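## Task

Arrange three of the four lettered blocks to form "TOP". Each must sit entirely on the mat, and the three must touch or nearly touch in one straight line. Viewed from the spot halfway between the two arm bases, the letters on their upper faces must read left to right and stand upright. The leftover block must end up off the mat. Nothing may depend on the robot holding it in place at the end, so release the blocks and withdraw the grippers.

## Robot and tools

ROBOT. There are two 6-joint arms, left_arm and right_arm, and each has a parallel gripper. The bases are at (+0.067, +0.283, +0.808) m for left_arm and (+0.067, -0.283, +0.808) m for right_arm. The word is read from the point between them, at about (0.067, 0, 0.808), looking out over the table.

SCENE FRAME. All reported poses use one shared frame. z = 0 is the table surface, and the origin lies above the centre of the robot's foot. +x points forward over the table, which starts near x = +0.15 m. +y is toward left_arm and +z is up. The arm names refer to the robot's own sides, not to sides of any image. Seen from the robot, "left to right" in the word means going from +y toward -y.

execute_actions. Its argument "actions" is a list holding zero items or one item.
- Empty list []: no command is sent, and the current state comes back.
- {"rows": [[...]], "steps": N}: an action. N is 1 to 15 control steps of 1/30 s each, and it defaults to 15. Each row is used for one step. If there are fewer rows than steps, the last row repeats.
- {"steps": N} with no rows: a wait of up to 300 steps, counted from the previous result. Time spent replying counts toward it.
The optional "pictures" (true/false) decides whether camera images come back. They do by default. A refused call moves nothing.

ROW FORMAT. Every row has exactly 14 numbers and covers both arms, even if only one of them moves. Numbers 1 to 7 are for left_arm: waist, shoulder, elbow, wrist pitch, wrist yaw, wrist roll, opening. Numbers 8 to 14 are the same seven for right_arm. The joint numbers are absolute target angles in radians, on the same scale as the printed Joint positions. They are not offsets. Ranges: waist -2.880..2.880, shoulder 0.000..3.142, elbow 0.000..3.019, wrist pitch -1.693..1.571, wrist yaw -1.571..1.571, wrist roll -2.094..2.094. The true stops may differ by up to 0.019 rad. A target more than 0.019 rad outside a range, and further out than the current angle, gets the call refused. A smaller overshoot is cut off at the real stop, and the result then reports "joint sent to its limit", possibly for an action that ran earlier. If that message is missing, the joint may still be at its limit. The opening is an absolute value from -1 (closed) to +1 (fully open).

MOTION LIMITS. On each step a joint's target may lead its measured angle by at most: waist 0.264, shoulder 0.32, elbow 0.276, wrist pitch 0.33, wrist yaw 0.186, wrist roll 0.522 rad. If the targets would move the gripper more than 70 mm from where it is measured to be, all of that arm's targets are pulled back toward the current angles. Distant targets therefore take several steps or a wait. Between calls the arms keep heading for the last row sent. They stop once everything has nearly stopped moving, or once a step is HELD. After that, only a new action moves them further. Fingers that are still opening or closing finish their motion.

RESULTS.
- State line "left_arm: … | right_arm: …": the gripper point (end_effector_position, in m) and its orientation (end_effector_quat_wxyz). The point lies between the finger pads, about 1 cm short of the fingertips. The fingers extend along the gripper's +z axis and close along its y axis. The reported position can be off, more so at long reach, and the arms are not mirror copies of each other.
- Joint positions / Joint velocities: one block per arm with its six joints (rad, rad/s), then the finger-pad gap (m, m/s). The gap is 0.094 m when fully open.
- grip_measured: the finger opening expressed on the command scale. Each gripper reads up to about 1 mm off. To keep hold of a block, command an opening below grip_measured. About 0.03 below gives a firm grip, and a smaller difference gives a lighter one. A pad presses with at most about 50-62 N.
- HELD: marks steps on which all or part of your row was not sent.
- "joint command not followed": the clearance check altered or blocked joint targets. The rest of the row was still carried out.
- MOTOR HOT appears from 85 °C. At 100 °C an OVER-TEMPERATURE FAULT occurs and that arm goes limp and drops. Holding a load heats the motors, including while you are thinking, so do not hold blocks longer than needed.

CAMERAS. cam_head_left and cam_head_right are 896x504. cam_left_wrist and cam_right_wrist are 616x616 fisheye cameras mounted on the hands. The calibration (K, distortion, T_world_to_cam) is given in the scene frame, but it is only approximate.

zoom_image: {"camera": name, "region": [x0, y0, x1, y1]} gives a closer view of the latest image from that camera. Coordinates are in pixels from the top-left corner, and the region can be at most 504x504.

read_manual: {"section": "licences"} returns licence text only and does not move the robot.

finished_scene: {"scene": n} with n = 1 or 2. The goal must still hold when the call is made. Replying without any tool call ends all remaining work.

AVOID. Do not let the arms collide or press hard on each other. Do not drop, slam or shove blocks, and never push anything off the table. Brief outside tugs on a held block, or pushes on loose ones, can happen, so check positions before finishing. At the end, open the grippers and move both arms away from the blocks.

Each tool is called after ">>>" by a JSON object that holds its "op" and its "data".

## Session

>>> {"op": "execute_actions", "data": {"actions": []}}

Scene clock: 0.00 s of 7600.00 s.
left_arm: end_effector_position=(+0.5837, +0.4518, +0.2312) grip_measured=+1.000 end_effector_quat_wxyz=(-0.079, +0.364, -0.901, +0.223) | right_arm: end_effector_position=(+0.6493, +0.1212, +0.3838) grip_measured=+1.000 end_effector_quat_wxyz=(+0.097, +0.764, +0.637, -0.037)
Joint positions: left_arm=[-0.977  1.221  1.174  0.823  0.841 -1.24   0.094] | right_arm=[2.84  1.504 1.553 1.173 1.288 0.568 0.094]
Joint velocities: left_arm=[ 0.005  0.015 -0.022 -0.002  0.022 -0.037  0.   ] | right_arm=[-0.005 -0.015  0.012  0.017 -0.125  0.037  0.   ]

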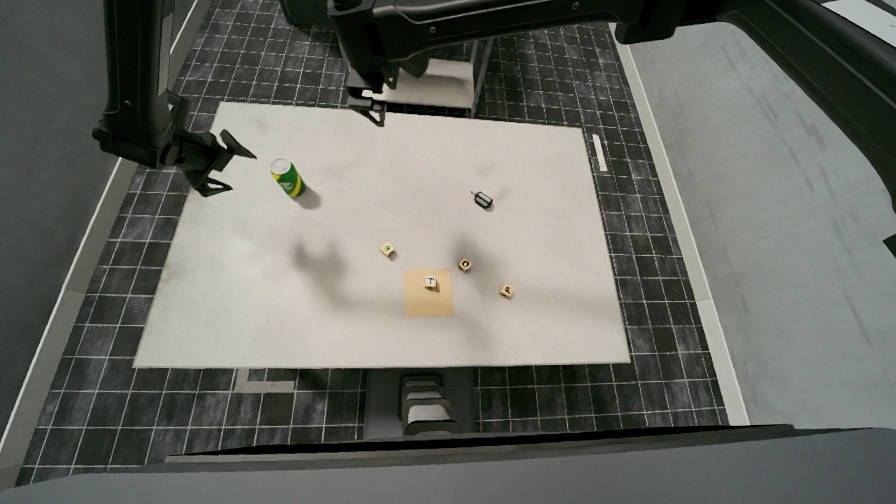

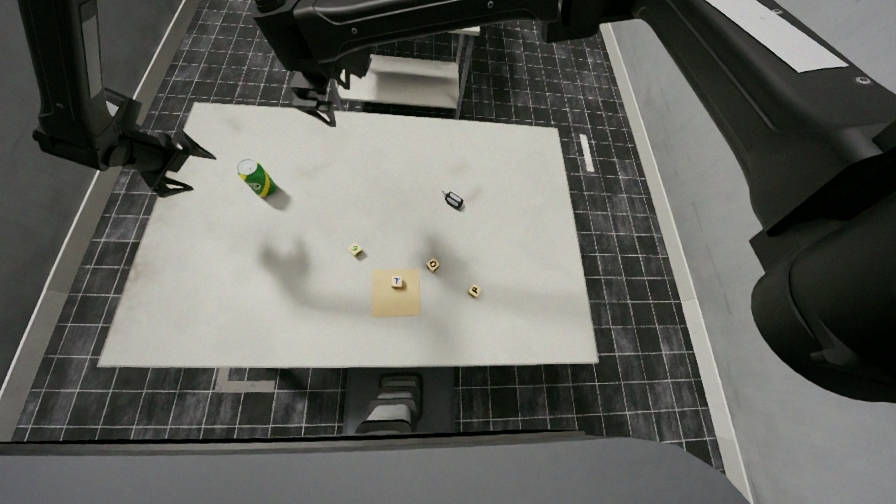

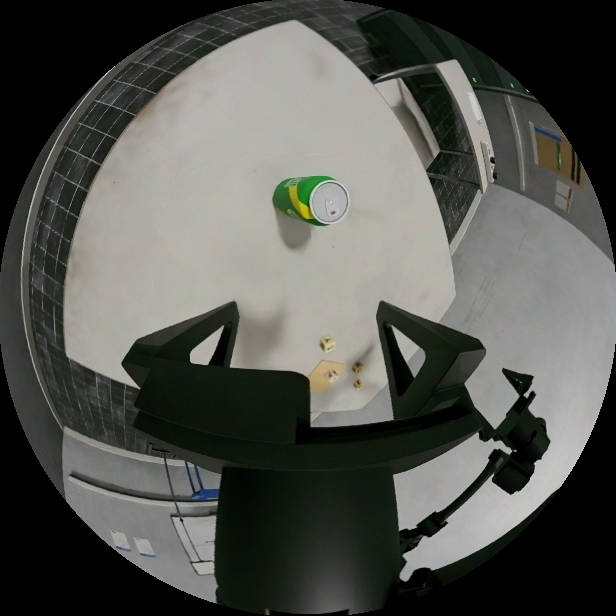

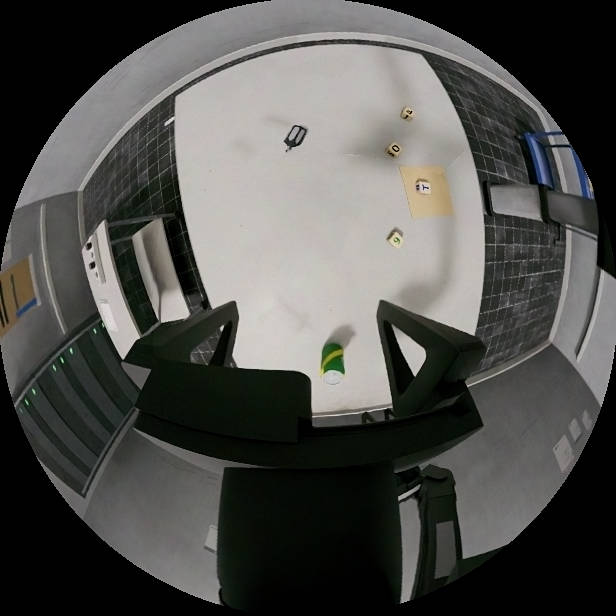

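>>> {"op": "zoom_image", "data": {"camera": "cam_head_left", "region": [360, 225, 540, 335]}}

>>> {"op": "zoom_image", "data": {"camera": "cam_head_right", "region": [330, 225, 510, 335]}}

>>> {"op": "zoom_image", "data": {"camera": "cam_right_wrist", "region": [350, 80, 490, 270]}}

Region (360, 225, 540, 335) of cam_head_left's 896x504 image, scaled by 2.800, with more detail than that image has.

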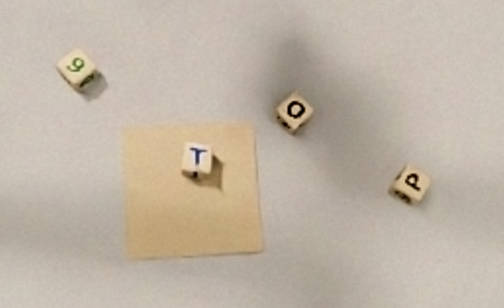

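Region (330, 225, 510, 335) of cam_head_right's 896x504 image, scaled by 2.800, with more detail than that image has.

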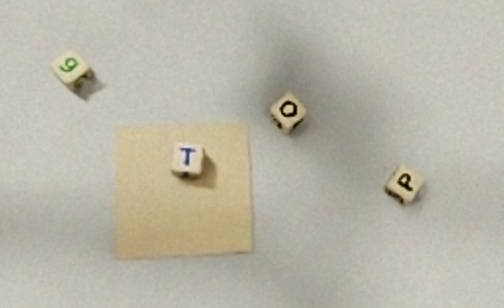

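Region (350, 80, 490, 270) of cam_right_wrist's 616x616 image, scaled by 2.653, with more detail than that image has; it fills the left 371 columns of this view, and the rest is white.

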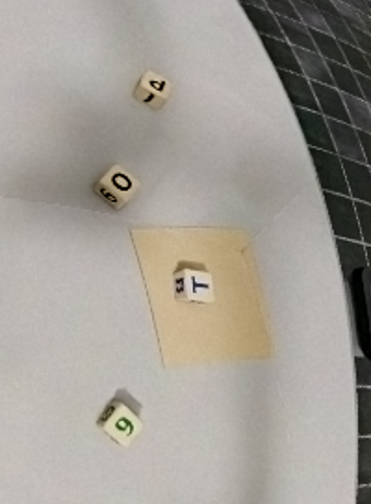

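>>> {"op": "zoom_image", "data": {"camera": "cam_head_left", "region": [485, 272, 529, 308]}}

>>> {"op": "zoom_image", "data": {"camera": "cam_head_left", "region": [444, 246, 488, 282]}}

>>> {"op": "zoom_image", "data": {"camera": "cam_head_left", "region": [366, 232, 410, 268]}}

>>> {"op": "zoom_image", "data": {"camera": "cam_head_left", "region": [396, 262, 462, 324]}}

Region (485, 272, 529, 308) of cam_head_left's 896x504 image, scaled by 11.455, with more detail than that image has; it fills the top 412 rows of this view, and the rest is white.

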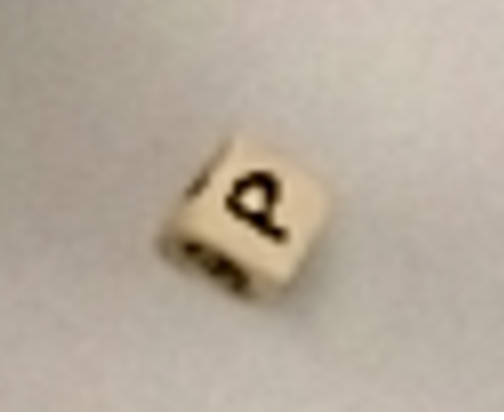

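Region (444, 246, 488, 282) of cam_head_left's 896x504 image, scaled by 11.455, with more detail than that image has; it fills the top 412 rows of this view, and the rest is white.

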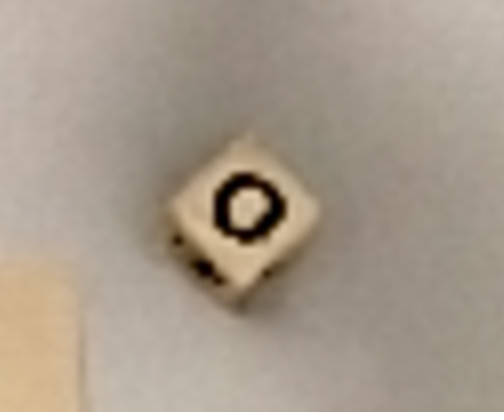

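Region (366, 232, 410, 268) of cam_head_left's 896x504 image, scaled by 11.455, with more detail than that image has; it fills the top 412 rows of this view, and the rest is white.

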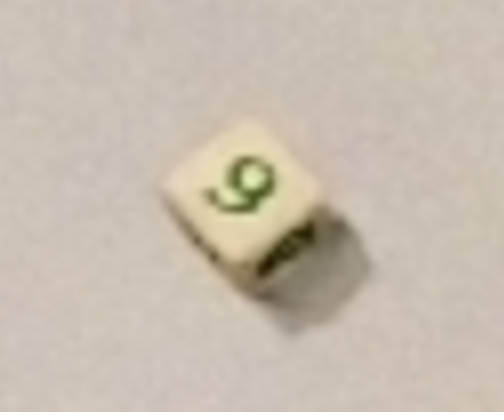

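Region (396, 262, 462, 324) of cam_head_left's 896x504 image, scaled by 7.636, with more detail than that image has; it fills the top 473 rows of this view, and the rest is white.

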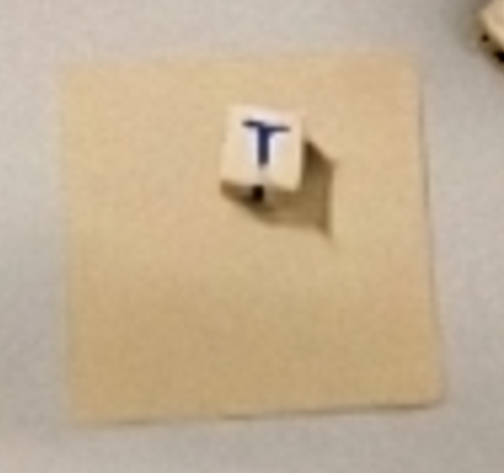

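>>> {"op": "execute_actions", "data": {"actions": [{"rows": [[-0.977, 1.221, 1.174, 0.823, 0.841, -1.24, 1.0, 1.670, 1.408, 1.008, 0.599, 0.097, 0.510, 1.0]], "steps": 15}], "pictures": false}}

Scene clock: 120.50 s of 7600.00 s.
left_arm: end_effector_position=(+0.5837, +0.4518, +0.2312) grip_measured=+1.000 end_effector_quat_wxyz=(-0.079, +0.364, -0.901, +0.223) | right_arm: end_effector_position=(+0.4428, +0.0606, +0.2371) grip_measured=+1.000 end_effector_quat_wxyz=(+0.028, +0.402, +0.913, +0.068)
Joint positions: left_arm=[-0.977  1.221  1.174  0.823  0.841 -1.24   0.094] | right_arm=[2.372 1.423 1.105 0.7   0.654 0.541 0.094]
Joint velocities: left_arm=[-0.024 -0.015  0.007 -0.002  0.022  0.007  0.   ] | right_arm=[-1.226 -0.015 -0.574 -0.471 -1.179 -0.022  0.   ]
Steps of this call (steps 1 to 90: nothing new was sent; then 117.00 s passed at rest; steps 91 to 105: all 15 steps of this action). Readings (joint positions):
91: left_arm=[-0.977 1.221 1.174 0.823 0.841 -1.240] | right_arm=[2.831 1.498 1.537 1.147 1.241 0.566]
92: left_arm=[-0.977 1.221 1.174 0.823 0.841 -1.240] | right_arm=[2.816 1.481 1.504 1.095 1.189 0.562]
94: left_arm=[-0.977 1.221 1.174 0.823 0.841 -1.240] | right_arm=[2.758 1.451 1.428 1.004 1.100 0.556]
98: left_arm=[-0.977 1.221 1.174 0.823 0.841 -1.240] | right_arm=[2.620 1.424 1.298 0.856 0.948 0.549]
105: the state above

>>> {"op": "execute_actions", "data": {"actions": [{"rows": [[-2.165, 1.3, 0.9, 0.6, -0.581, 1.795, 1.0, 1.670, 1.408, 1.008, 0.599, 0.097, 0.510, 1.0]], "steps": 15}], "pictures": false}}

>>> {"op": "execute_actions", "data": {"actions": [{"rows": [[-2.165, 1.3, 0.9, 0.6, -0.581, 1.795, 1.0, 1.670, 1.408, 1.008, 0.599, 0.097, 0.510, 1.0]], "steps": 8}], "pictures": false}}

Scene clock: 141.63 s of 7600.00 s.
left_arm: end_effector_position=(+0.3933, +0.3224, +0.1523) grip_measured=+1.000 end_effector_quat_wxyz=(-0.024, +0.310, -0.949, +0.052) | right_arm: end_effector_position=(+0.3622, -0.2429, +0.1118) grip_measured=+1.000 end_effector_quat_wxyz=(+0.014, +0.278, +0.961, +0.004)
Joint positions: left_arm=[-1.456  1.3    0.952  0.628  0.195 -0.646  0.094] | right_arm=[1.673 1.424 1.037 0.616 0.1   0.52  0.094]
Joint velocities: left_arm=[-1.49   0.21  -0.183 -0.183 -1.385  1.531  0.   ] | right_arm=[ 0.005  0.024 -0.012 -0.007 -0.066 -0.022  0.   ]
Steps of this call (steps 1 to 30: the robot went on to your last target; steps 31 to 100: nothing new was sent; then 17.30 s passed at rest; steps 101 to 115: all 15 steps of this action). Readings (joint positions):
101: left_arm=[-0.983 1.221 1.167 0.812 0.811 -1.217] | right_arm=[1.673 1.424 1.037 0.616 0.100 0.520]
102: left_arm=[-0.996 1.218 1.156 0.795 0.776 -1.187] | right_arm=[1.673 1.424 1.037 0.616 0.100 0.520]
104: left_arm=[-1.041 1.220 1.122 0.761 0.710 -1.125] | right_arm=[1.673 1.424 1.037 0.616 0.100 0.520]
108: left_arm=[-1.160 1.239 1.041 0.700 0.558 -0.984] | right_arm=[1.673 1.424 1.037 0.616 0.100 0.520]
115: the state above

Scene clock: 141.90 s of 7600.00 s.
left_arm: end_effector_position=(+0.3756, +0.1505, +0.1691) grip_measured=+1.000 end_effector_quat_wxyz=(-0.008, +0.140, -0.990, +0.019) | right_arm: end_effector_position=(+0.3622, -0.2429, +0.1118) grip_measured=+1.000 end_effector_quat_wxyz=(+0.014, +0.278, +0.961, +0.004)
Joint positions: left_arm=[-1.892  1.319  0.938  0.609 -0.278 -0.19   0.094] | right_arm=[1.673 1.424 1.037 0.616 0.1   0.52  0.094]
Joint velocities: left_arm=[-1.665 -0.015 -0.012 -0.002 -1.429  1.604  0.   ] | right_arm=[-0.005 -0.005 -0.012  0.012 -0.051 -0.022  0.   ]
Steps of this call (steps 1 to 8: all 8 steps of this action). Readings (joint positions):
1: left_arm=[-1.508 1.307 0.946 0.622 0.137 -0.590] | right_arm=[1.673 1.424 1.037 0.616 0.100 0.520]
2: left_arm=[-1.561 1.312 0.942 0.618 0.077 -0.533] | right_arm=[1.673 1.424 1.037 0.616 0.100 0.520]
4: left_arm=[-1.669 1.318 0.938 0.612 -0.041 -0.419] | right_arm=[1.673 1.424 1.037 0.616 0.100 0.520]
8: the state above

>>> {"op": "execute_actions", "data": {"actions": [{"rows": [[-2.165, 1.594, 1.251, 0.559, -0.581, 1.795, 1.0, 1.670, 1.408, 1.008, 0.599, 0.097, 0.510, 1.0]], "steps": 15}], "pictures": true}}

Scene clock: 147.80 s of 7600.00 s.
left_arm: end_effector_position=(+0.3566, -0.0186, +0.1268) grip_measured=+1.000 end_effector_quat_wxyz=(-0.006, +0.734, +0.679, -0.017) | right_arm: end_effector_position=(+0.3622, -0.2429, +0.1118) grip_measured=+1.000 end_effector_quat_wxyz=(+0.014, +0.278, +0.961, +0.004)
Joint positions: left_arm=[-2.174  1.619  1.256  0.561 -0.581  1.781  0.094] | right_arm=[1.673 1.424 1.037 0.616 0.1   0.52  0.094]
Joint velocities: left_arm=[-0.005 -0.112  0.027 -0.002  0.007 -0.066  0.   ] | right_arm=[-0.015 -0.005 -0.002 -0.022 -0.022  0.022  0.   ]
Steps of this call (steps 1 to 60: the robot went on to your last target; steps 61 to 130: nothing new was sent; then 1.07 s passed at rest; steps 131 to 145: all 15 steps of this action). Readings (joint positions):
131: left_arm=[-2.174 1.326 0.945 0.602 -0.581 1.779] | right_arm=[1.673 1.424 1.037 0.616 0.100 0.520]
132: left_arm=[-2.174 1.358 0.992 0.594 -0.582 1.779] | right_arm=[1.673 1.424 1.037 0.616 0.100 0.520]
134: left_arm=[-2.174 1.459 1.133 0.583 -0.582 1.779] | right_arm=[1.673 1.424 1.037 0.616 0.100 0.520]
138: left_arm=[-2.174 1.598 1.275 0.576 -0.581 1.779] | right_arm=[1.673 1.424 1.037 0.616 0.100 0.520]
145: the state above
camera_calibration (this result's frames):
cam_left_wrist: T_world_to_cam=[[-0.995728, 0.084008, 0.0383327, 0.353164], [0.0910712, 0.824838, 0.557986, -0.0824528], [0.0152569, 0.559093, -0.828965, 0.233732], [0, 0, 0, 1]] pos_world=[0.355598, -0.0923361, 0.226225]
cam_right_wrist: T_world_to_cam=[[-0.53827, -0.842743, -0.00709917, -0.0117235], [-0.697614, 0.440817, 0.564814, 0.296928], [-0.472864, 0.308975, -0.825188, 0.460253], [0, 0, 0, 1]] pos_world=[0.418468, -0.282977, 0.212002]

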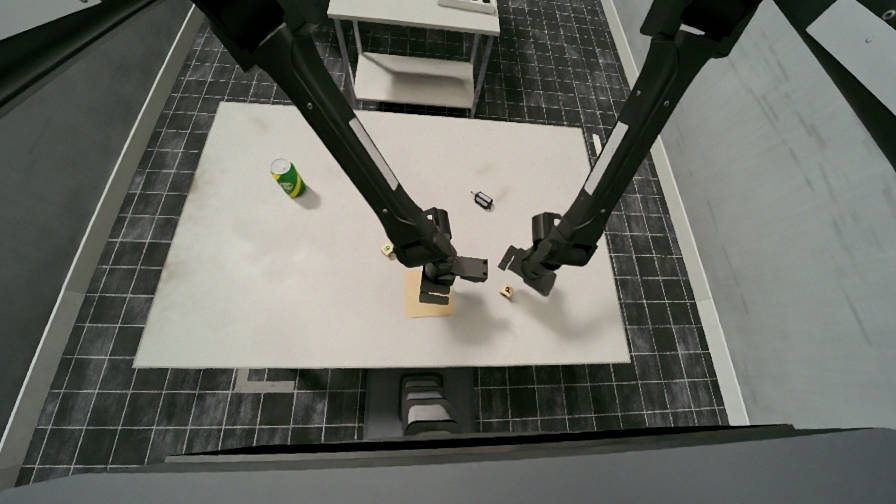

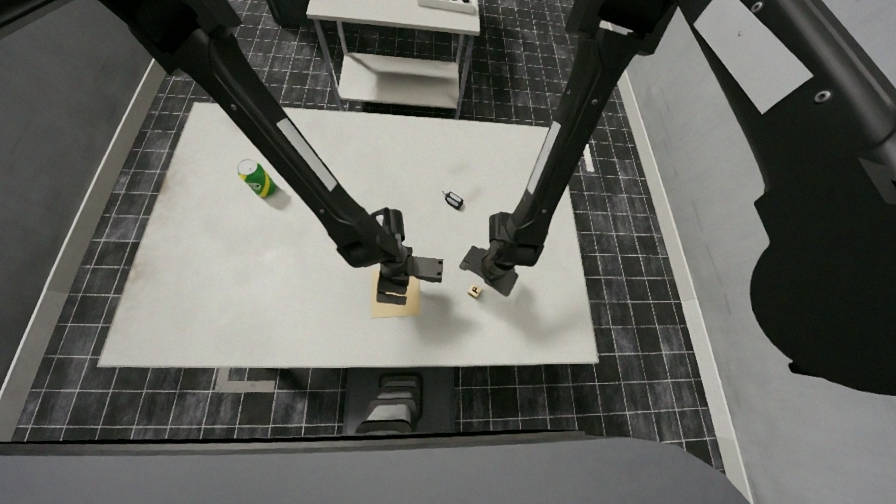

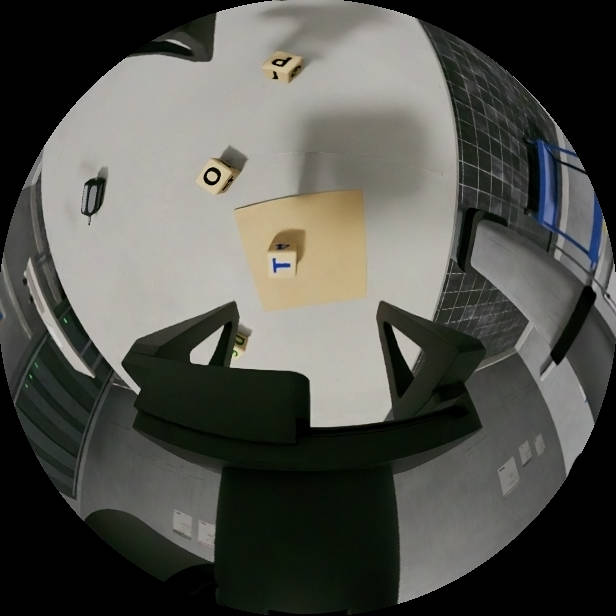

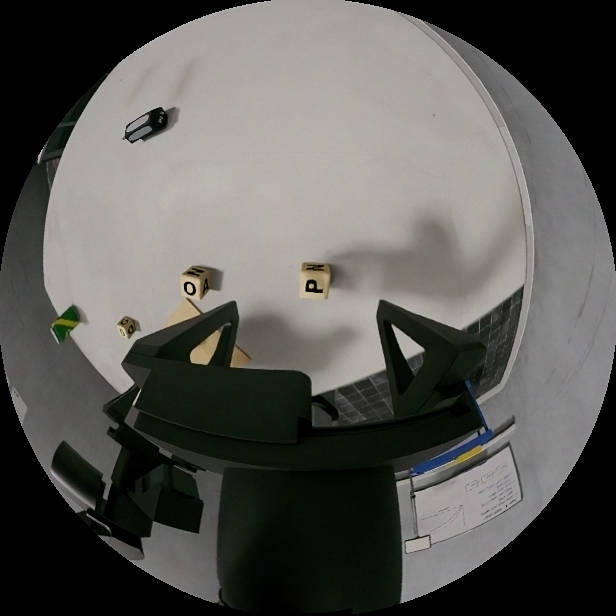

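>>> {"op": "zoom_image", "data": {"camera": "cam_right_wrist", "region": [230, 220, 390, 340]}}

>>> {"op": "execute_actions", "data": {"actions": [], "pictures": true}}

Region (230, 220, 390, 340) of cam_right_wrist's 616x616 image, scaled by 3.150, with more detail than that image has; it fills the top 378 rows of this view, and the rest is white.

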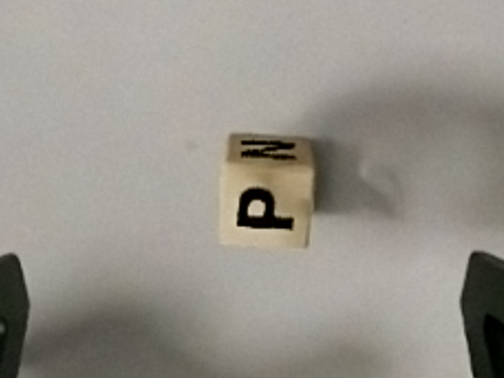

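Scene clock: 150.10 s of 7600.00 s.
left_arm: end_effector_position=(+0.3693, -0.0153, +0.1288) grip_measured=+1.000 end_effector_quat_wxyz=(-0.002, +0.731, +0.683, -0.011) | right_arm: end_effector_position=(+0.3622, -0.2429, +0.1118) grip_measured=+1.000 end_effector_quat_wxyz=(+0.014, +0.278, +0.961, +0.004)
Joint positions: left_arm=[-2.174  1.601  1.256  0.561 -0.581  1.781  0.094] | right_arm=[1.673 1.424 1.037 0.616 0.1   0.52  0.094]
Joint velocities: left_arm=[ 0.005  0.015 -0.017 -0.012  0.007  0.051  0.   ] | right_arm=[ 0.005 -0.005 -0.007  0.017 -0.051 -0.007  0.   ]
Steps of this call (steps 1 to 30: the robot went on to your last target; steps 31 to 69: nothing new was sent). Readings (joint positions):
1: left_arm=[-2.174 1.616 1.256 0.561 -0.581 1.781] | right_arm=[1.673 1.424 1.037 0.616 0.100 0.520]
2: left_arm=[-2.174 1.614 1.256 0.561 -0.581 1.781] | right_arm=[1.673 1.424 1.037 0.616 0.100 0.520]
4: left_arm=[-2.174 1.608 1.256 0.561 -0.581 1.781] | right_arm=[1.673 1.424 1.037 0.616 0.100 0.520]
8: left_arm=[-2.174 1.601 1.256 0.561 -0.581 1.781] | right_arm=[1.673 1.424 1.037 0.616 0.100 0.520]
69: the state above
All arms were judged still, so your last target was given up. Only a new action makes them travel on or press farther. Fingers that are still opening or closing keep moving.
camera_calibration (this result's frames):
cam_left_wrist: T_world_to_cam=[[-0.997019, 0.0735756, 0.0232294, 0.367816], [0.0739096, 0.824351, 0.561233, -0.0815153], [0.0221438, 0.561277, -0.827332, 0.230566], [0, 0, 0, 1]] pos_world=[0.367638, -0.0892764, 0.227959]
cam_right_wrist: T_world_to_cam=[[-0.53827, -0.842743, -0.00709917, -0.0117235], [-0.697614, 0.440817, 0.564814, 0.296928], [-0.472864, 0.308975, -0.825188, 0.460253], [0, 0, 0, 1]] pos_world=[0.418468, -0.282977, 0.212002]

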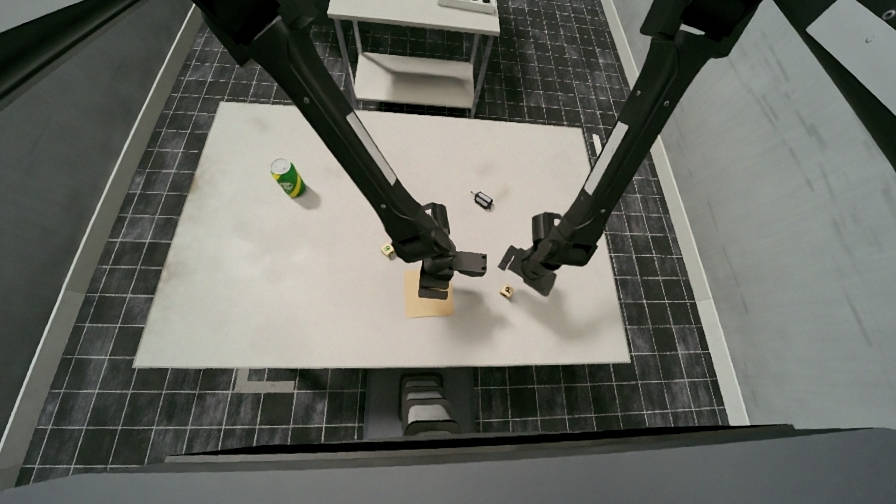

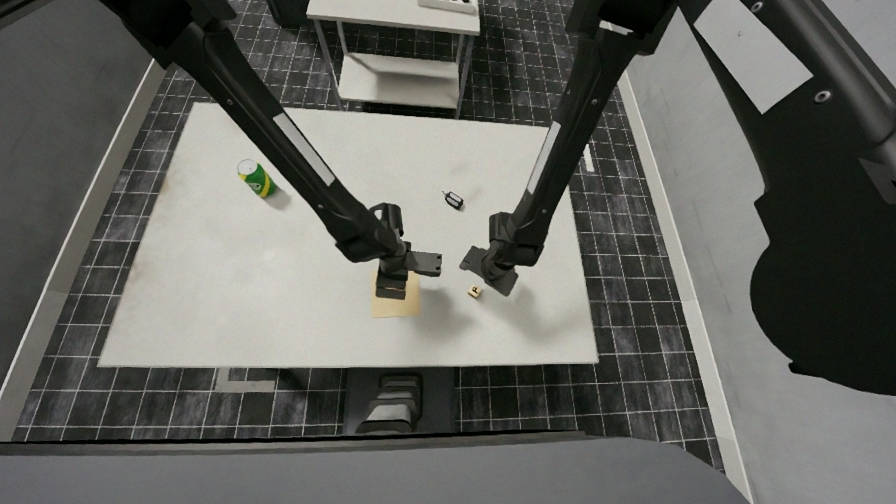

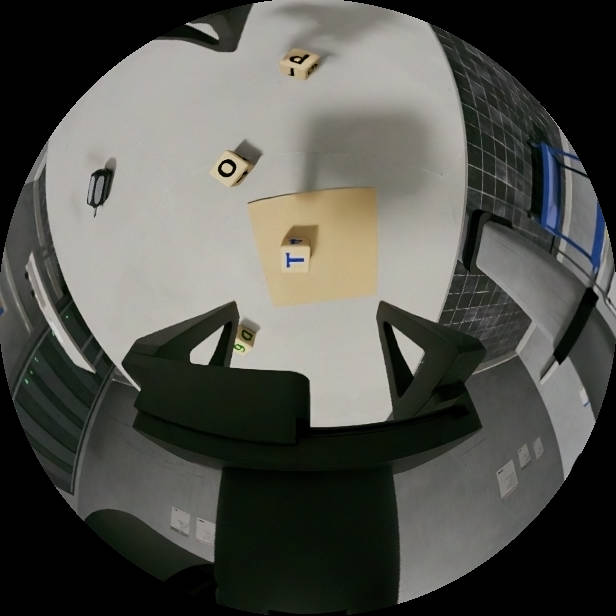

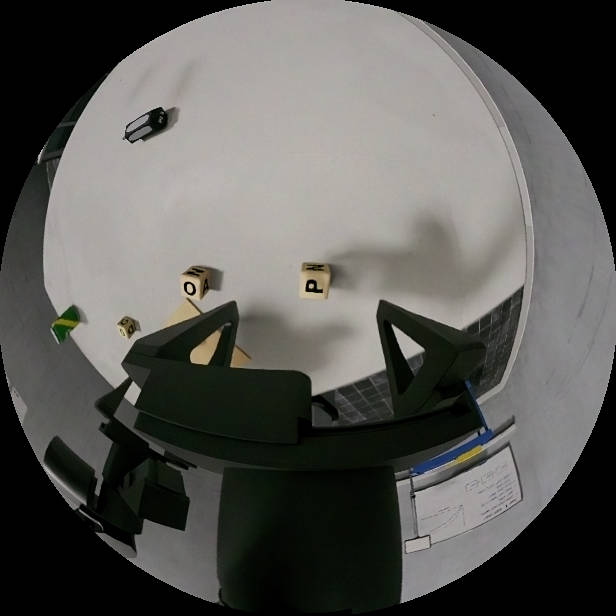

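>>> {"op": "zoom_image", "data": {"camera": "cam_left_wrist", "region": [190, 130, 400, 320]}}

Region (190, 130, 400, 320) of cam_left_wrist's 616x616 image, scaled by 2.400, with more detail than that image has; it fills the top 456 rows of this view, and the rest is white.

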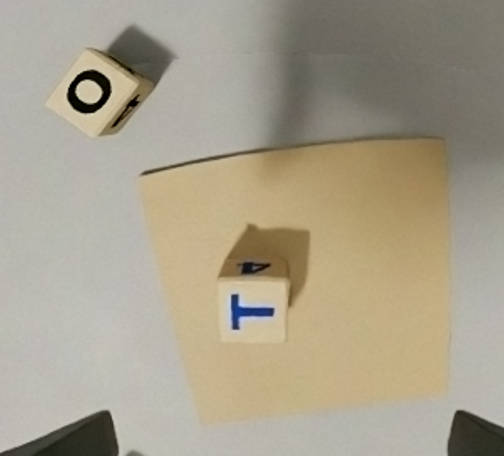

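>>> {"op": "execute_actions", "data": {"actions": [{"rows": [[-2.173,1.603,1.259,0.560,-0.580,1.79,1.0,1.673,1.426,1.039,0.615,0.100,0.521,1.0],[-2.172,1.606,1.265,0.557,-0.579,1.79,1.0,1.673,1.430,1.044,0.614,0.100,0.522,1.0],[-2.169,1.613,1.276,0.553,-0.576,1.79,1.0,1.672,1.437,1.052,0.612,0.099,0.524,1.0],[-2.165,1.622,1.291,0.547,-0.573,1.79,1.0,1.672,1.448,1.063,0.609,0.099,0.526,1.0],[-2.159,1.634,1.311,0.540,-0.568,1.79,1.0,1.671,1.461,1.078,0.604,0.098,0.530,1.0],[-2.153,1.648,1.335,0.530,-0.563,1.79,1.0,1.670,1.477,1.096,0.599,0.097,0.535,1.0],[-2.146,1.665,1.363,0.519,-0.556,1.79,1.0,1.669,1.496,1.117,0.593,0.097,0.540,1.0],[-2.138,1.683,1.393,0.508,-0.549,1.79,1.0,1.668,1.516,1.140,0.587,0.096,0.545,1.0],[-2.130,1.702,1.425,0.496,-0.542,1.79,1.0,1.667,1.538,1.164,0.581,0.095,0.551,1.0]], "steps": 9}], "pictures": false}}

>>> {"op": "execute_actions", "data": {"actions": [{"rows": [[-2.121,1.721,1.456,0.483,-0.535,1.79,1.0,1.666,1.559,1.187,0.574,0.093,0.557,1.0],[-2.113,1.739,1.486,0.472,-0.528,1.79,1.0,1.665,1.579,1.210,0.568,0.092,0.562,1.0],[-2.106,1.756,1.514,0.461,-0.521,1.79,1.0,1.664,1.598,1.231,0.562,0.092,0.567,1.0],[-2.100,1.770,1.538,0.451,-0.516,1.79,1.0,1.663,1.614,1.249,0.557,0.091,0.572,1.0],[-2.094,1.782,1.558,0.444,-0.511,1.79,1.0,1.662,1.627,1.264,0.552,0.090,0.576,1.0],[-2.090,1.791,1.573,0.438,-0.508,1.79,1.0,1.662,1.638,1.275,0.549,0.090,0.578,1.0],[-2.087,1.798,1.584,0.434,-0.505,1.79,1.0,1.661,1.645,1.283,0.547,0.089,0.580,1.0],[-2.086,1.801,1.590,0.431,-0.504,1.79,1.0,1.661,1.649,1.288,0.546,0.089,0.581,1.0],[-2.085,1.803,1.593,0.430,-0.503,1.79,1.0,1.661,1.651,1.290,0.545,0.089,0.582,1.0]], "steps": 15}], "pictures": false}}

>>> {"op": "execute_actions", "data": {"actions": [{"steps": 12}], "pictures": true}}

Scene clock: 249.63 s of 7600.00 s.
left_arm: end_effector_position=(+0.3874, -0.0303, +0.1010) grip_measured=+1.000 end_effector_quat_wxyz=(+0.014, +0.726, +0.687, -0.008) | right_arm: end_effector_position=(+0.3771, -0.2409, +0.0860) grip_measured=+1.000 end_effector_quat_wxyz=(+0.029, +0.283, +0.959, +0.007)
Joint positions: left_arm=[-2.167  1.655  1.371  0.525 -0.551  1.781  0.094] | right_arm=[1.673 1.474 1.124 0.609 0.1   0.528 0.094]
Joint velocities: left_arm=[ 0.132  0.503  0.852 -0.31   0.256 -0.037  0.   ] | right_arm=[-0.015  0.503  0.696 -0.12   0.022  0.081  0.   ]
Steps of this call (steps 1 to 90: nothing new was sent; then 96.23 s passed at rest; steps 91 to 99: all 9 steps of this action). Readings (joint positions):
91: left_arm=[-2.174 1.601 1.256 0.561 -0.581 1.781] | right_arm=[1.673 1.424 1.037 0.616 0.100 0.520]
92: left_arm=[-2.174 1.601 1.256 0.561 -0.581 1.781] | right_arm=[1.673 1.424 1.037 0.616 0.100 0.520]
94: left_arm=[-2.174 1.604 1.265 0.559 -0.580 1.781] | right_arm=[1.673 1.426 1.043 0.616 0.100 0.520]
98: left_arm=[-2.171 1.640 1.340 0.534 -0.559 1.781] | right_arm=[1.673 1.458 1.100 0.612 0.100 0.525]
99: the state above

Scene clock: 250.13 s of 7600.00 s.
left_arm: end_effector_position=(+0.3720, -0.0181, +0.0245) grip_measured=+1.000 end_effector_quat_wxyz=(-0.003, +0.736, +0.677, -0.003) | right_arm: end_effector_position=(+0.3243, -0.2331, +0.0242) grip_measured=+1.000 end_effector_quat_wxyz=(-0.009, +0.299, +0.954, -0.000)
Joint positions: left_arm=[-2.087  1.808  1.588  0.436 -0.507  1.781  0.094] | right_arm=[1.671 1.661 1.285 0.558 0.093 0.57  0.094]
Joint velocities: left_arm=[-0.005 -0.015 -0.002 -0.007 -0.022 -0.037  0.   ] | right_arm=[ 0.005 -0.005  0.017 -0.002  0.037  0.037  0.   ]
Steps of this call (steps 1 to 15: all 15 steps of this action). Readings (joint positions):
1: left_arm=[-2.161 1.672 1.403 0.515 -0.544 1.781] | right_arm=[1.673 1.493 1.150 0.605 0.099 0.531]
2: left_arm=[-2.155 1.691 1.435 0.504 -0.537 1.781] | right_arm=[1.673 1.513 1.175 0.600 0.098 0.535]
4: left_arm=[-2.138 1.728 1.497 0.482 -0.523 1.781] | right_arm=[1.673 1.555 1.224 0.589 0.096 0.543]
8: left_arm=[-2.103 1.784 1.576 0.451 -0.510 1.781] | right_arm=[1.672 1.627 1.280 0.569 0.093 0.558]
15: the state above

Scene clock: 250.53 s of 7600.00 s.
left_arm: end_effector_position=(+0.3729, -0.0182, +0.0243) grip_measured=+1.000 end_effector_quat_wxyz=(-0.003, +0.736, +0.677, -0.003) | right_arm: end_effector_position=(+0.3265, -0.2331, +0.0235) grip_measured=+1.000 end_effector_quat_wxyz=(-0.007, +0.301, +0.954, +0.000)
Joint positions: left_arm=[-2.087  1.808  1.59   0.436 -0.506  1.781  0.094] | right_arm=[1.671 1.66  1.289 0.558 0.093 0.572 0.094]
Joint velocities: left_arm=[-0.015  0.005 -0.012 -0.012 -0.007 -0.022  0.   ] | right_arm=[-0.005 -0.015 -0.002 -0.037 -0.037 -0.022  0.   ]
Steps of this call (steps 1 to 12: the robot went on to your last target). Readings (joint positions):
1: left_arm=[-2.087 1.808 1.588 0.436 -0.506 1.781] | right_arm=[1.671 1.660 1.287 0.558 0.093 0.570]
2: left_arm=[-2.087 1.808 1.589 0.436 -0.506 1.781] | right_arm=[1.671 1.660 1.288 0.558 0.093 0.570]
4: left_arm=[-2.087 1.808 1.590 0.436 -0.506 1.781] | right_arm=[1.671 1.660 1.289 0.558 0.093 0.571]
8: left_arm=[-2.087 1.808 1.590 0.436 -0.506 1.781] | right_arm=[1.671 1.660 1.289 0.558 0.093 0.572]
12: the state above
camera_calibration (this result's frames):
cam_left_wrist: T_world_to_cam=[[-0.996007, 0.0881686, 0.0139812, 0.374112], [0.0803188, 0.816719, 0.571418, -0.0235265], [0.0389624, 0.57026, -0.82054, 0.139426], [0, 0, 0, 1]] pos_world=[0.369075, -0.0932794, 0.122618]
cam_right_wrist: T_world_to_cam=[[-0.577696, -0.81618, 0.0108807, -0.00468946], [-0.65179, 0.469282, 0.595771, 0.308485], [-0.491362, 0.337082, -0.803081, 0.379543], [0, 0, 0, 1]] pos_world=[0.384852, -0.276531, 0.121068]

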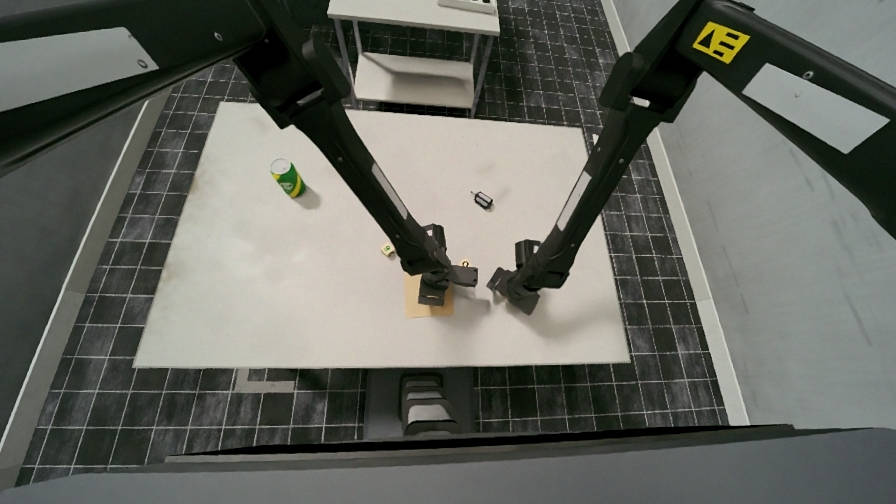

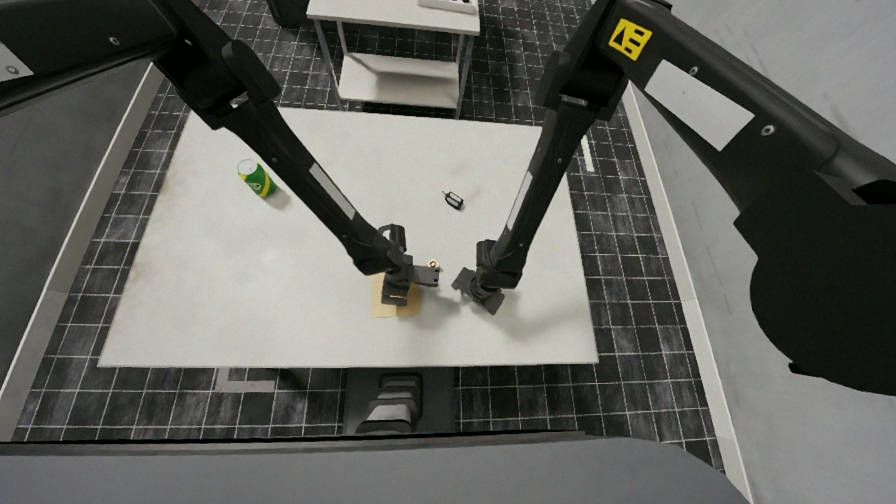

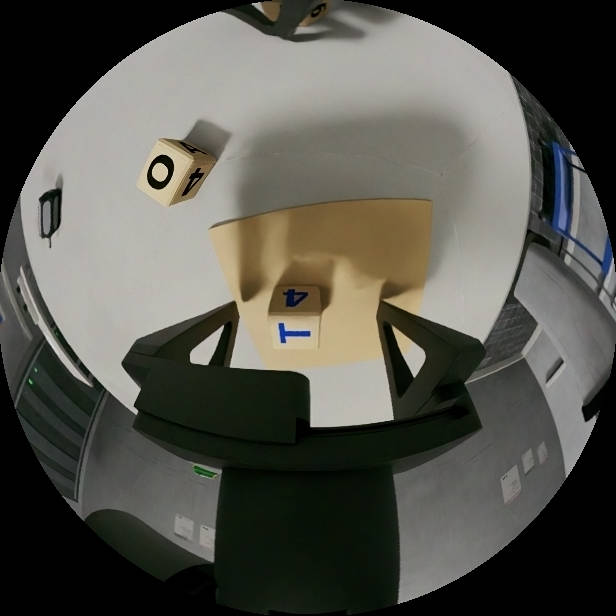

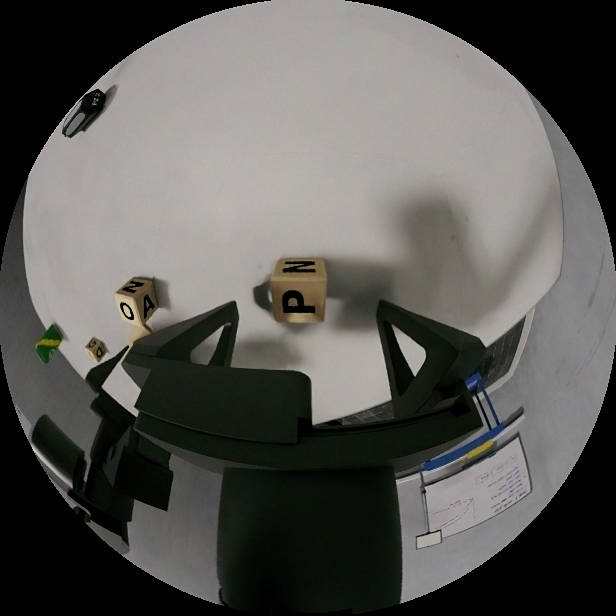

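>>> {"op": "zoom_image", "data": {"camera": "cam_left_wrist", "region": [210, 250, 410, 380]}}

>>> {"op": "zoom_image", "data": {"camera": "cam_right_wrist", "region": [210, 230, 410, 360]}}

Region (210, 250, 410, 380) of cam_left_wrist's 616x616 image, scaled by 2.520, with more detail than that image has; it fills the top 328 rows of this view, and the rest is white.

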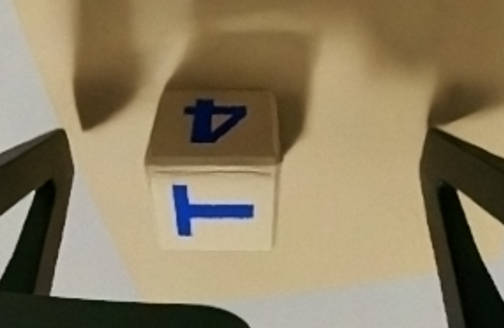

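Region (210, 230, 410, 360) of cam_right_wrist's 616x616 image, scaled by 2.520, with more detail than that image has; it fills the top 328 rows of this view, and the rest is white.

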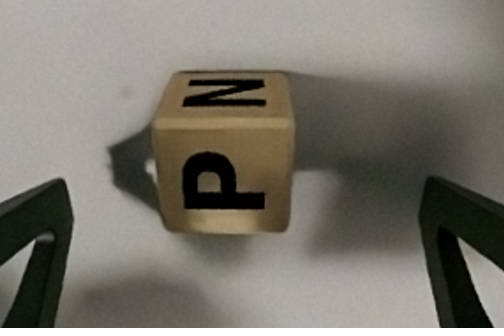

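>>> {"op": "execute_actions", "data": {"actions": [{"rows": [[-2.084,1.803,1.595,0.429,-0.502,1.79,1.0,1.661,1.652,1.294,0.543,0.090,0.582,1.0],[-2.082,1.803,1.598,0.428,-0.500,1.79,1.0,1.660,1.654,1.301,0.540,0.091,0.582,1.0],[-2.080,1.803,1.601,0.426,-0.498,1.79,1.0,1.660,1.657,1.308,0.537,0.092,0.582,1.0],[-2.078,1.803,1.604,0.424,-0.496,1.79,1.0,1.659,1.659,1.315,0.534,0.093,0.582,1.0],[-2.077,1.803,1.607,0.423,-0.494,1.79,1.0,1.659,1.661,1.321,0.532,0.094,0.582,1.0],[-2.076,1.803,1.608,0.4225,-0.493,1.79,1.0,1.6585,1.662,1.3245,0.5306,0.095,0.582,1.0]], "steps": 15}], "pictures": false}}

>>> {"op": "execute_actions", "data": {"actions": [{"steps": 8}], "pictures": true}}

Scene clock: 302.37 s of 7600.00 s.
left_arm: end_effector_position=(+0.3816, -0.0200, +0.0219) grip_measured=+1.000 end_effector_quat_wxyz=(+0.004, +0.734, +0.679, -0.002) | right_arm: end_effector_position=(+0.3461, -0.2351, +0.0156) grip_measured=+1.000 end_effector_quat_wxyz=(+0.007, +0.302, +0.953, +0.003)
Joint positions: left_arm=[-2.087  1.808  1.606  0.431 -0.497  1.781  0.094] | right_arm=[1.668 1.66  1.328 0.547 0.093 0.572 0.094]
Joint velocities: left_arm=[ 0.015 -0.005 -0.007  0.002 -0.022  0.022  0.   ] | right_arm=[-0.005 -0.024  0.017  0.012  0.125  0.007  0.   ]
Steps of this call (steps 1 to 15: the robot went on to your last target; steps 16 to 90: nothing new was sent; then 48.33 s passed at rest; steps 91 to 105: all 15 steps of this action). Readings (joint positions):
91: left_arm=[-2.087 1.808 1.590 0.436 -0.506 1.781] | right_arm=[1.671 1.660 1.289 0.558 0.093 0.572]
92: left_arm=[-2.087 1.808 1.590 0.436 -0.505 1.781] | right_arm=[1.671 1.660 1.290 0.557 0.093 0.572]
94: left_arm=[-2.087 1.808 1.593 0.434 -0.502 1.781] | right_arm=[1.670 1.660 1.296 0.553 0.093 0.572]
98: left_arm=[-2.087 1.808 1.604 0.431 -0.497 1.781] | right_arm=[1.669 1.660 1.320 0.548 0.093 0.572]
105: the state above

Scene clock: 302.63 s of 7600.00 s.
left_arm: end_effector_position=(+0.3816, -0.0200, +0.0219) grip_measured=+1.000 end_effector_quat_wxyz=(+0.004, +0.734, +0.679, -0.002) | right_arm: end_effector_position=(+0.3461, -0.2351, +0.0156) grip_measured=+1.000 end_effector_quat_wxyz=(+0.007, +0.302, +0.953, +0.003)
Joint positions: left_arm=[-2.087  1.808  1.606  0.431 -0.497  1.781  0.094] | right_arm=[1.668 1.66  1.328 0.547 0.093 0.572 0.094]
Joint velocities: left_arm=[-0.005  0.005 -0.017  0.007  0.066 -0.037  0.   ] | right_arm=[-0.015  0.015  0.007 -0.007 -0.081 -0.037  0.   ]
Steps of this call (steps 1 to 8: the robot went on to your last target). Readings (joint positions):
1: left_arm=[-2.087 1.808 1.606 0.431 -0.497 1.781] | right_arm=[1.668 1.660 1.328 0.547 0.093 0.572]
2: left_arm=[-2.087 1.808 1.606 0.431 -0.497 1.781] | right_arm=[1.668 1.660 1.328 0.547 0.093 0.572]
4: left_arm=[-2.087 1.808 1.606 0.431 -0.497 1.781] | right_arm=[1.668 1.660 1.328 0.547 0.093 0.572]
8: the state above
camera_calibration (this result's frames):
cam_left_wrist: T_world_to_cam=[[-0.996573, 0.0826836, 0.00224413, 0.383316], [0.0694366, 0.82155, 0.565893, -0.0170529], [0.0449464, 0.564109, -0.824476, 0.135824], [0, 0, 0, 1]] pos_world=[0.377081, -0.0943039, 0.120774]
cam_right_wrist: T_world_to_cam=[[-0.57995, -0.814648, -0.0024988, 0.00648283], [-0.667186, 0.473207, 0.575272, 0.333464], [-0.467462, 0.335296, -0.817958, 0.375043], [0, 0, 0, 1]] pos_world=[0.401561, -0.278267, 0.114953]

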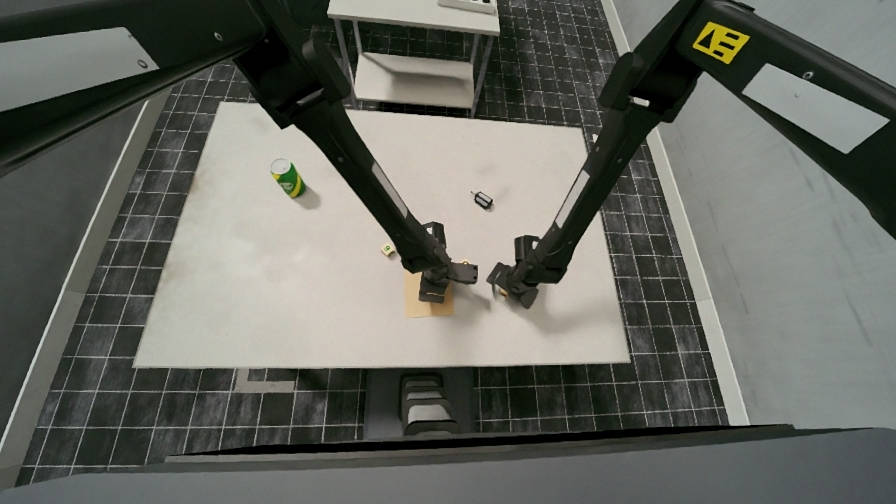

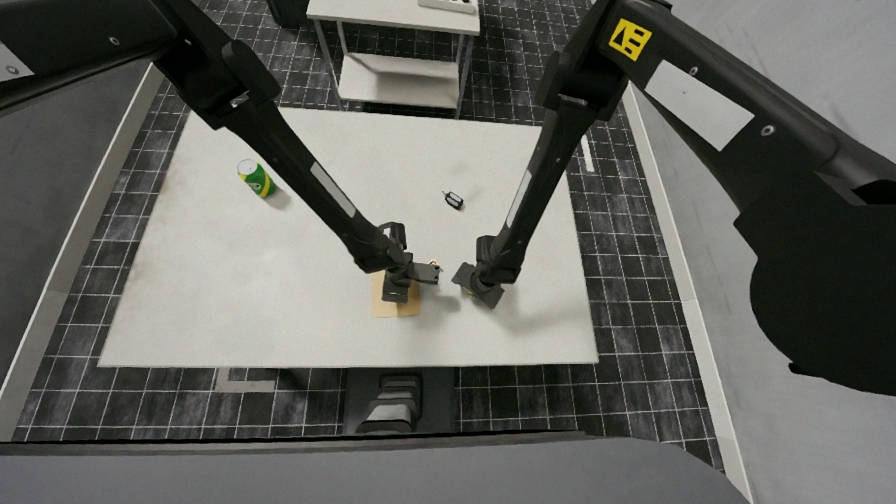

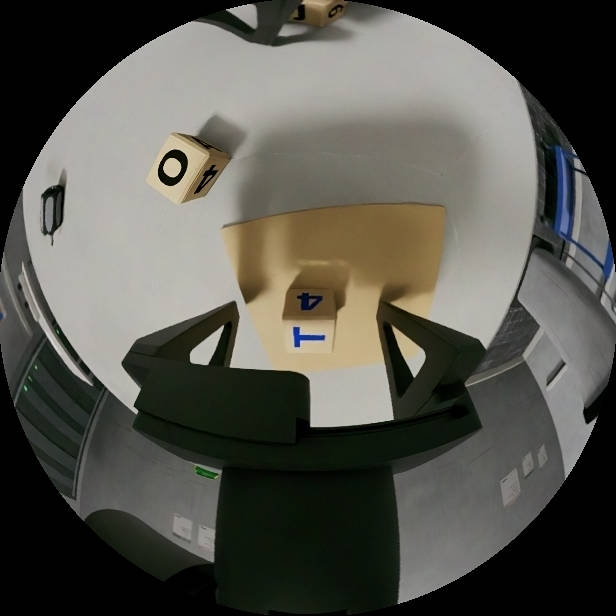

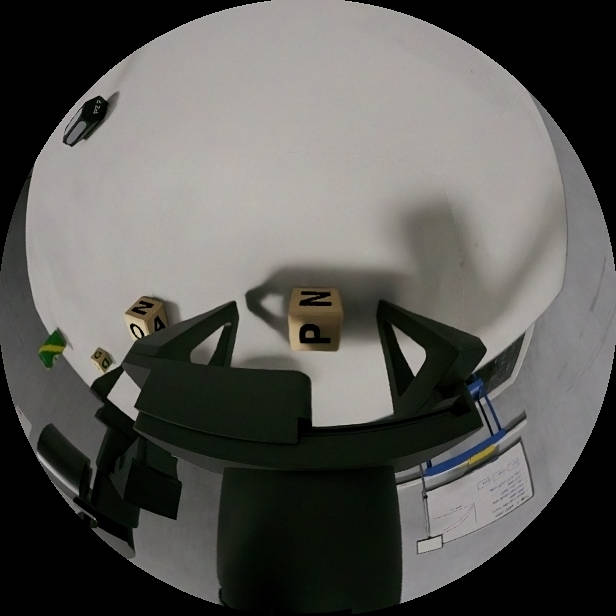

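>>> {"op": "execute_actions", "data": {"actions": [{"rows": [[-2.074,1.803,1.608,0.4225,-0.493,1.79,1.0,1.6585,1.665,1.3245,0.5306,0.095,0.582,1.0],[-2.072,1.803,1.608,0.4225,-0.493,1.79,1.0,1.6585,1.668,1.3245,0.5306,0.095,0.582,1.0],[-2.070,1.803,1.608,0.4225,-0.493,1.79,1.0,1.6585,1.671,1.3245,0.5306,0.095,0.582,1.0],[-2.068,1.803,1.608,0.4225,-0.493,1.79,1.0,1.6585,1.674,1.3245,0.5306,0.095,0.582,1.0],[-2.066,1.803,1.608,0.4225,-0.493,1.79,1.0,1.6585,1.676,1.3245,0.5306,0.095,0.582,1.0]], "steps": 15}], "pictures": false}}

Scene clock: 319.97 s of 7600.00 s.
left_arm: end_effector_position=(+0.3811, -0.0152, +0.0199) grip_measured=+1.000 end_effector_quat_wxyz=(+0.002, +0.734, +0.679, +0.001) | right_arm: end_effector_position=(+0.3450, -0.2350, +0.0154) grip_measured=+1.000 end_effector_quat_wxyz=(+0.006, +0.302, +0.953, +0.003)
Joint positions: left_arm=[-2.081  1.808  1.606  0.431 -0.497  1.781  0.094] | right_arm=[1.668 1.662 1.328 0.547 0.093 0.572 0.094]
Joint velocities: left_arm=[ 0.005  0.005  0.002 -0.017  0.007  0.066  0.   ] | right_arm=[ 0.005  0.005 -0.022 -0.017  0.022 -0.051  0.   ]
Steps of this call (steps 1 to 15: the robot went on to your last target; steps 16 to 90: nothing new was sent; then 13.83 s passed at rest; steps 91 to 105: all 15 steps of this action). Readings (joint positions):
91: left_arm=[-2.087 1.808 1.606 0.431 -0.497 1.781] | right_arm=[1.668 1.660 1.328 0.547 0.093 0.572]
92: left_arm=[-2.087 1.808 1.606 0.431 -0.497 1.781] | right_arm=[1.668 1.660 1.328 0.547 0.093 0.572]
94: left_arm=[-2.087 1.808 1.606 0.431 -0.497 1.781] | right_arm=[1.668 1.660 1.328 0.547 0.093 0.572]
98: left_arm=[-2.084 1.808 1.606 0.431 -0.497 1.781] | right_arm=[1.668 1.661 1.328 0.547 0.093 0.572]
105: the state above


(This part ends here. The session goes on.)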